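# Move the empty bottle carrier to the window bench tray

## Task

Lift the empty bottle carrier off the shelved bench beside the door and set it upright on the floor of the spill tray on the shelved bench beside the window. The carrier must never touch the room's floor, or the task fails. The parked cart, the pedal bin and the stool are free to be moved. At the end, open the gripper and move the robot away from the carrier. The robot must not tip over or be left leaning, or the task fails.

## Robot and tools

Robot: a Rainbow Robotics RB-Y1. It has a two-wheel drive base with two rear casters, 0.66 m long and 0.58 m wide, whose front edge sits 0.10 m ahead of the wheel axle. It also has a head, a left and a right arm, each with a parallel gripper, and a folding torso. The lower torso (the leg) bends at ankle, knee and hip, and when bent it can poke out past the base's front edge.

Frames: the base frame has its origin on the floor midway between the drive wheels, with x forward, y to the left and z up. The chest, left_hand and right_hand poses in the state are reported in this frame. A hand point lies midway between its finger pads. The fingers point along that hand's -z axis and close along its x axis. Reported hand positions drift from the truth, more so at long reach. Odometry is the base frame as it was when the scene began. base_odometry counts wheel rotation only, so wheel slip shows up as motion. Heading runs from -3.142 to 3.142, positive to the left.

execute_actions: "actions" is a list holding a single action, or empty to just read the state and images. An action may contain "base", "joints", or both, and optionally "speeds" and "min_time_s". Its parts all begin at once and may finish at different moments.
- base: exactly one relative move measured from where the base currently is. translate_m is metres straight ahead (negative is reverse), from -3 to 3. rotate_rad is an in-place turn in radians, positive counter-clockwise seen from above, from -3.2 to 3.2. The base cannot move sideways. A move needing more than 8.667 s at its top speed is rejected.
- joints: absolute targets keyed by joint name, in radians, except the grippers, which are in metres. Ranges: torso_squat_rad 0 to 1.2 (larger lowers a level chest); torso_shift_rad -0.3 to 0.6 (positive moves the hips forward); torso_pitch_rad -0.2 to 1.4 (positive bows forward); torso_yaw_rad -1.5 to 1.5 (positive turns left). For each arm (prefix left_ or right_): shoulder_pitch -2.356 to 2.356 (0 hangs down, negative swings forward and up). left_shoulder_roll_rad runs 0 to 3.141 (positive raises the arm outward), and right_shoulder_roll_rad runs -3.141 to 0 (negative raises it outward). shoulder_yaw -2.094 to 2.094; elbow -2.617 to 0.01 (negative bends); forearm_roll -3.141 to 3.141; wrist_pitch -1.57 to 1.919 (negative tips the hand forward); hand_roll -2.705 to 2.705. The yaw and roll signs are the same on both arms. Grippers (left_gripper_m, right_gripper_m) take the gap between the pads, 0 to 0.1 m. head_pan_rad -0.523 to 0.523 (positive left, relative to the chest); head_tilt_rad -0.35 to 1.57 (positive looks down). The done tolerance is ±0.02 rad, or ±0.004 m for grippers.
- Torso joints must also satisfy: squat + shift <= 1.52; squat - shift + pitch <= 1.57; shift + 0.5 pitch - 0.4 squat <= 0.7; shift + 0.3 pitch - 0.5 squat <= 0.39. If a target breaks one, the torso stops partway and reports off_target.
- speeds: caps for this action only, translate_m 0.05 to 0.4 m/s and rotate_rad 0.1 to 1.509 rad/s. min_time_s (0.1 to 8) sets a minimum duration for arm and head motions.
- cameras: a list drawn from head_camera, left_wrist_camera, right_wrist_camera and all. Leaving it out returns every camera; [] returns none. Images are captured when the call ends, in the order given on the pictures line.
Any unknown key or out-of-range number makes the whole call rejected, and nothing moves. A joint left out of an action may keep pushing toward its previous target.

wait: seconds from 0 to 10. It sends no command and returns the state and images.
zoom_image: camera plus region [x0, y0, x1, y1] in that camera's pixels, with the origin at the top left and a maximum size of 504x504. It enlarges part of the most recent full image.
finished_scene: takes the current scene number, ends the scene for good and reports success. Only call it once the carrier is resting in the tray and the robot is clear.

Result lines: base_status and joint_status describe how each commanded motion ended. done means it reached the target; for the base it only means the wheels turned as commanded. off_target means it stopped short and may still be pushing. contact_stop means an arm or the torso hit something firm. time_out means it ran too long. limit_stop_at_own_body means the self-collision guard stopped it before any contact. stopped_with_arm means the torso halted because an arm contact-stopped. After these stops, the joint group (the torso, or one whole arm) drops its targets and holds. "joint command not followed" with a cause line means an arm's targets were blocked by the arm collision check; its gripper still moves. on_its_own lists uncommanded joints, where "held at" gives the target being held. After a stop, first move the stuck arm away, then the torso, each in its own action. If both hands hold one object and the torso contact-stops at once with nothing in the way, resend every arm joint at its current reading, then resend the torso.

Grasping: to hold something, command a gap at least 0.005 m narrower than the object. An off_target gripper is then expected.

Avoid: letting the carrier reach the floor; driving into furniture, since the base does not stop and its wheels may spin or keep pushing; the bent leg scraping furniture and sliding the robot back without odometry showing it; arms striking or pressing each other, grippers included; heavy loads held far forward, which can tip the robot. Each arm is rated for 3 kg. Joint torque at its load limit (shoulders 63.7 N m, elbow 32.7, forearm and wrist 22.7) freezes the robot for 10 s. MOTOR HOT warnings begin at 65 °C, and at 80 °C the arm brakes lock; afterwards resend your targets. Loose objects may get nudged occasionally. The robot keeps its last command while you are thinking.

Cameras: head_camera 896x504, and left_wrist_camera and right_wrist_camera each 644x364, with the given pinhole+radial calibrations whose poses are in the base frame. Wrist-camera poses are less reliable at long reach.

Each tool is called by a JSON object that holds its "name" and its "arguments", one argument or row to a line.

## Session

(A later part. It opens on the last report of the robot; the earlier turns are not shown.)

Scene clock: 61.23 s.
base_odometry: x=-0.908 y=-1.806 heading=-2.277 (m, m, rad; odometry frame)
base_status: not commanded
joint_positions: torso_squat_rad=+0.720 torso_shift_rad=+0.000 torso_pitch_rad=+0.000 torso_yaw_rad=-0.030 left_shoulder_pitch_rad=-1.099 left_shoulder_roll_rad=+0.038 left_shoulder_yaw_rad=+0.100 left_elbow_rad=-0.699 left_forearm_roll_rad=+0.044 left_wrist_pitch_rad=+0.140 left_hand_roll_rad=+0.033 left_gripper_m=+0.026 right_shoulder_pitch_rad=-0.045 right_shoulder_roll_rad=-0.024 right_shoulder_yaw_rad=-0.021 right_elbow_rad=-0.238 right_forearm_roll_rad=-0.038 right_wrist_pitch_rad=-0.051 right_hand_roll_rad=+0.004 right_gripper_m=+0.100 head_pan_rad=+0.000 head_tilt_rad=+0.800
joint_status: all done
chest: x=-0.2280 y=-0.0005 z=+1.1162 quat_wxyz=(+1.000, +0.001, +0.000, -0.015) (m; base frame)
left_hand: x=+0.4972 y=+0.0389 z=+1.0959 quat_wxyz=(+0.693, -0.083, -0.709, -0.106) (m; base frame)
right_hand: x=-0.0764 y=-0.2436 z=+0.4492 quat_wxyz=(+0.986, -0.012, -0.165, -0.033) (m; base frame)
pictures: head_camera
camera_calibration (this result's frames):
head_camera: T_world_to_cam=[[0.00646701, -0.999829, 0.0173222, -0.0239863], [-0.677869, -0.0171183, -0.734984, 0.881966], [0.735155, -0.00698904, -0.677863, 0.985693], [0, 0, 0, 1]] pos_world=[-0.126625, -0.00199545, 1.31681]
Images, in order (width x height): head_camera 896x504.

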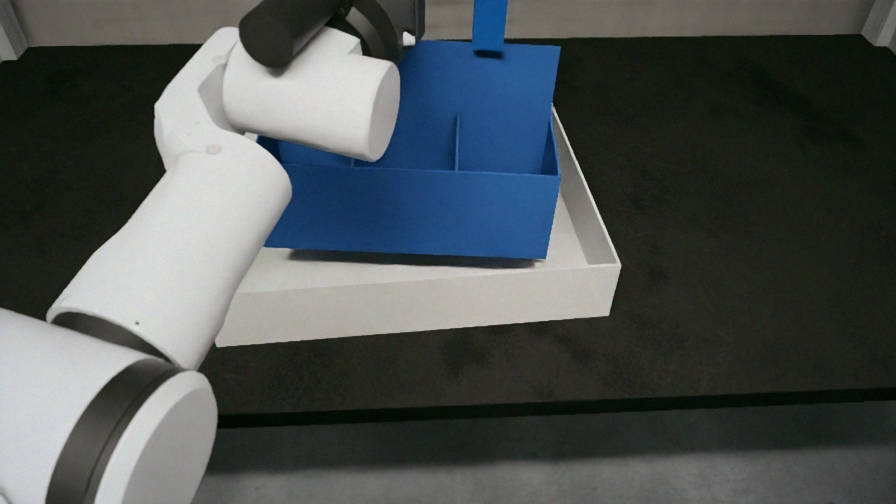

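{"name": "execute_actions", "arguments": {
  "actions": [
    {"joints":{"torso_squat_rad":0.78}}
  ],
  "cameras": ["head_camera"]
}}

{"name": "execute_actions", "arguments": {
  "actions": [
    {"joints":{"left_gripper_m":0.08}}
  ],
  "cameras": []
}}

{"name": "execute_actions", "arguments": {
  "actions": [
    {"base":{"translate_m":-0.5},"joints":{"head_tilt_rad":0.5}}
  ],
  "cameras": ["head_camera"]
}}

Scene clock: 62.27 s.
base_odometry: x=-0.908 y=-1.806 heading=-2.277 (m, m, rad; odometry frame)
base_status: not commanded
joint_positions: torso_squat_rad=+0.780 torso_shift_rad=+0.000 torso_pitch_rad=+0.000 torso_yaw_rad=-0.030 left_shoulder_pitch_rad=-1.099 left_shoulder_roll_rad=+0.038 left_shoulder_yaw_rad=+0.100 left_elbow_rad=-0.699 left_forearm_roll_rad=+0.044 left_wrist_pitch_rad=+0.140 left_hand_roll_rad=+0.033 left_gripper_m=+0.026 right_shoulder_pitch_rad=-0.045 right_shoulder_roll_rad=-0.024 right_shoulder_yaw_rad=-0.021 right_elbow_rad=-0.238 right_forearm_roll_rad=-0.038 right_wrist_pitch_rad=-0.051 right_hand_roll_rad=+0.004 right_gripper_m=+0.100 head_pan_rad=+0.000 head_tilt_rad=+0.800
joint_status: all done
chest: x=-0.2280 y=-0.0005 z=+1.0876 quat_wxyz=(+1.000, +0.001, +0.000, -0.015) (m; base frame)
left_hand: x=+0.4972 y=+0.0389 z=+1.0673 quat_wxyz=(+0.693, -0.083, -0.709, -0.106) (m; base frame)
right_hand: x=-0.0764 y=-0.2436 z=+0.4206 quat_wxyz=(+0.986, -0.012, -0.165, -0.033) (m; base frame)
pictures: head_camera
camera_calibration (this result's frames):
head_camera: T_world_to_cam=[[0.00646778, -0.999829, 0.0173222, -0.0234825], [-0.677868, -0.0171187, -0.734984, 0.860924], [0.735155, -0.00698842, -0.677863, 0.966289], [0, 0, 0, 1]] pos_world=[-0.126627, -0.00198776, 1.28818]
Images, in order (width x height): head_camera 896x504.

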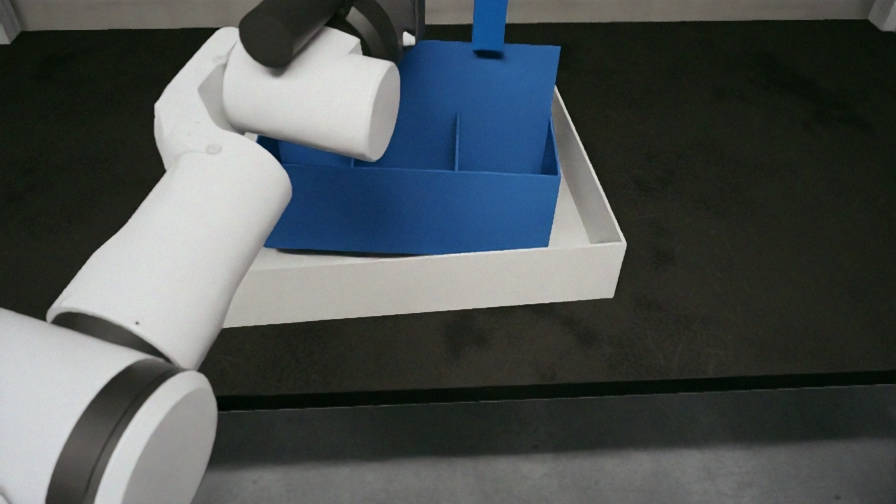

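Scene clock: 63.53 s.
base_odometry: x=-0.908 y=-1.806 heading=-2.277 (m, m, rad; odometry frame)
base_status: not commanded
joint_positions: torso_squat_rad=+0.780 torso_shift_rad=+0.000 torso_pitch_rad=+0.000 torso_yaw_rad=-0.030 left_shoulder_pitch_rad=-1.099 left_shoulder_roll_rad=+0.038 left_shoulder_yaw_rad=+0.100 left_elbow_rad=-0.700 left_forearm_roll_rad=+0.044 left_wrist_pitch_rad=+0.140 left_hand_roll_rad=+0.033 left_gripper_m=+0.080 right_shoulder_pitch_rad=-0.045 right_shoulder_roll_rad=-0.024 right_shoulder_yaw_rad=-0.021 right_elbow_rad=-0.238 right_forearm_roll_rad=-0.038 right_wrist_pitch_rad=-0.051 right_hand_roll_rad=+0.004 right_gripper_m=+0.100 head_pan_rad=+0.000 head_tilt_rad=+0.800
joint_status: all done
chest: x=-0.2280 y=-0.0005 z=+1.0876 quat_wxyz=(+1.000, +0.001, +0.000, -0.015) (m; base frame)
left_hand: x=+0.4972 y=+0.0388 z=+1.0676 quat_wxyz=(+0.692, -0.083, -0.709, -0.106) (m; base frame)
right_hand: x=-0.0764 y=-0.2436 z=+0.4206 quat_wxyz=(+0.986, -0.012, -0.165, -0.033) (m; base frame)
pictures: none
No camera images: the call's "cameras" was empty. Leave "cameras" out to get every camera's image.

Scene clock: 66.60 s.
base_odometry: x=-0.583 y=-1.425 heading=-2.275 (m, m, rad; odometry frame)
base_status: done
joint_positions: torso_squat_rad=+0.780 torso_shift_rad=+0.000 torso_pitch_rad=+0.000 torso_yaw_rad=-0.030 left_shoulder_pitch_rad=-1.100 left_shoulder_roll_rad=+0.038 left_shoulder_yaw_rad=+0.100 left_elbow_rad=-0.700 left_forearm_roll_rad=+0.044 left_wrist_pitch_rad=+0.140 left_hand_roll_rad=+0.033 left_gripper_m=+0.080 right_shoulder_pitch_rad=-0.045 right_shoulder_roll_rad=-0.024 right_shoulder_yaw_rad=-0.021 right_elbow_rad=-0.238 right_forearm_roll_rad=-0.038 right_wrist_pitch_rad=-0.051 right_hand_roll_rad=+0.004 right_gripper_m=+0.100 head_pan_rad=+0.000 head_tilt_rad=+0.500
joint_status: all done
chest: x=-0.2281 y=-0.0005 z=+1.0876 quat_wxyz=(+1.000, +0.001, +0.000, -0.015) (m; base frame)
left_hand: x=+0.4972 y=+0.0388 z=+1.0678 quat_wxyz=(+0.692, -0.083, -0.709, -0.106) (m; base frame)
right_hand: x=-0.0764 y=-0.2436 z=+0.4205 quat_wxyz=(+0.986, -0.012, -0.165, -0.033) (m; base frame)
pictures: head_camera
camera_calibration (this result's frames):
head_camera: T_world_to_cam=[[-0.000638518, -0.999628, 0.0272723, -0.0377583], [-0.43052, -0.0243407, -0.902253, 1.12722], [0.902581, -0.0123174, -0.430344, 0.682098], [0, 0, 0, 1]] pos_world=[-0.130381, -0.00190528, 1.3116]
Images, in order (width x height): head_camera 896x504.

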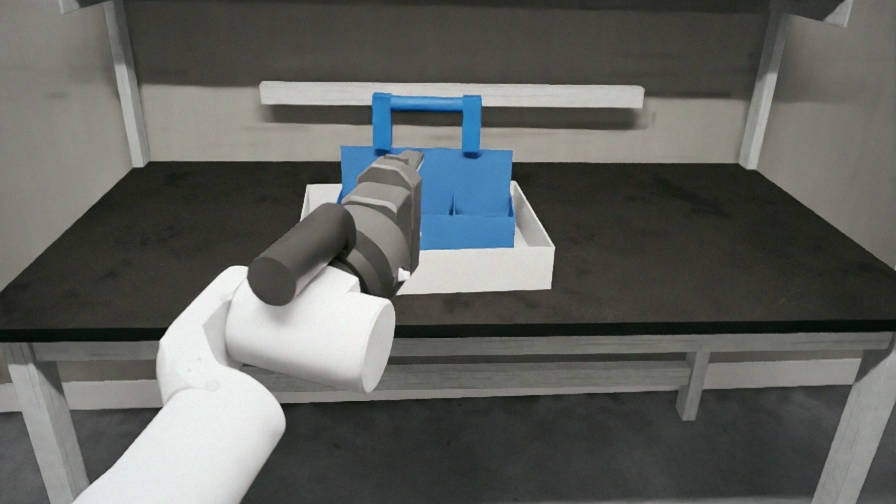

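{"name": "finished_scene", "arguments": {
  "scene": 2
}}

The scene is finished: the task was done.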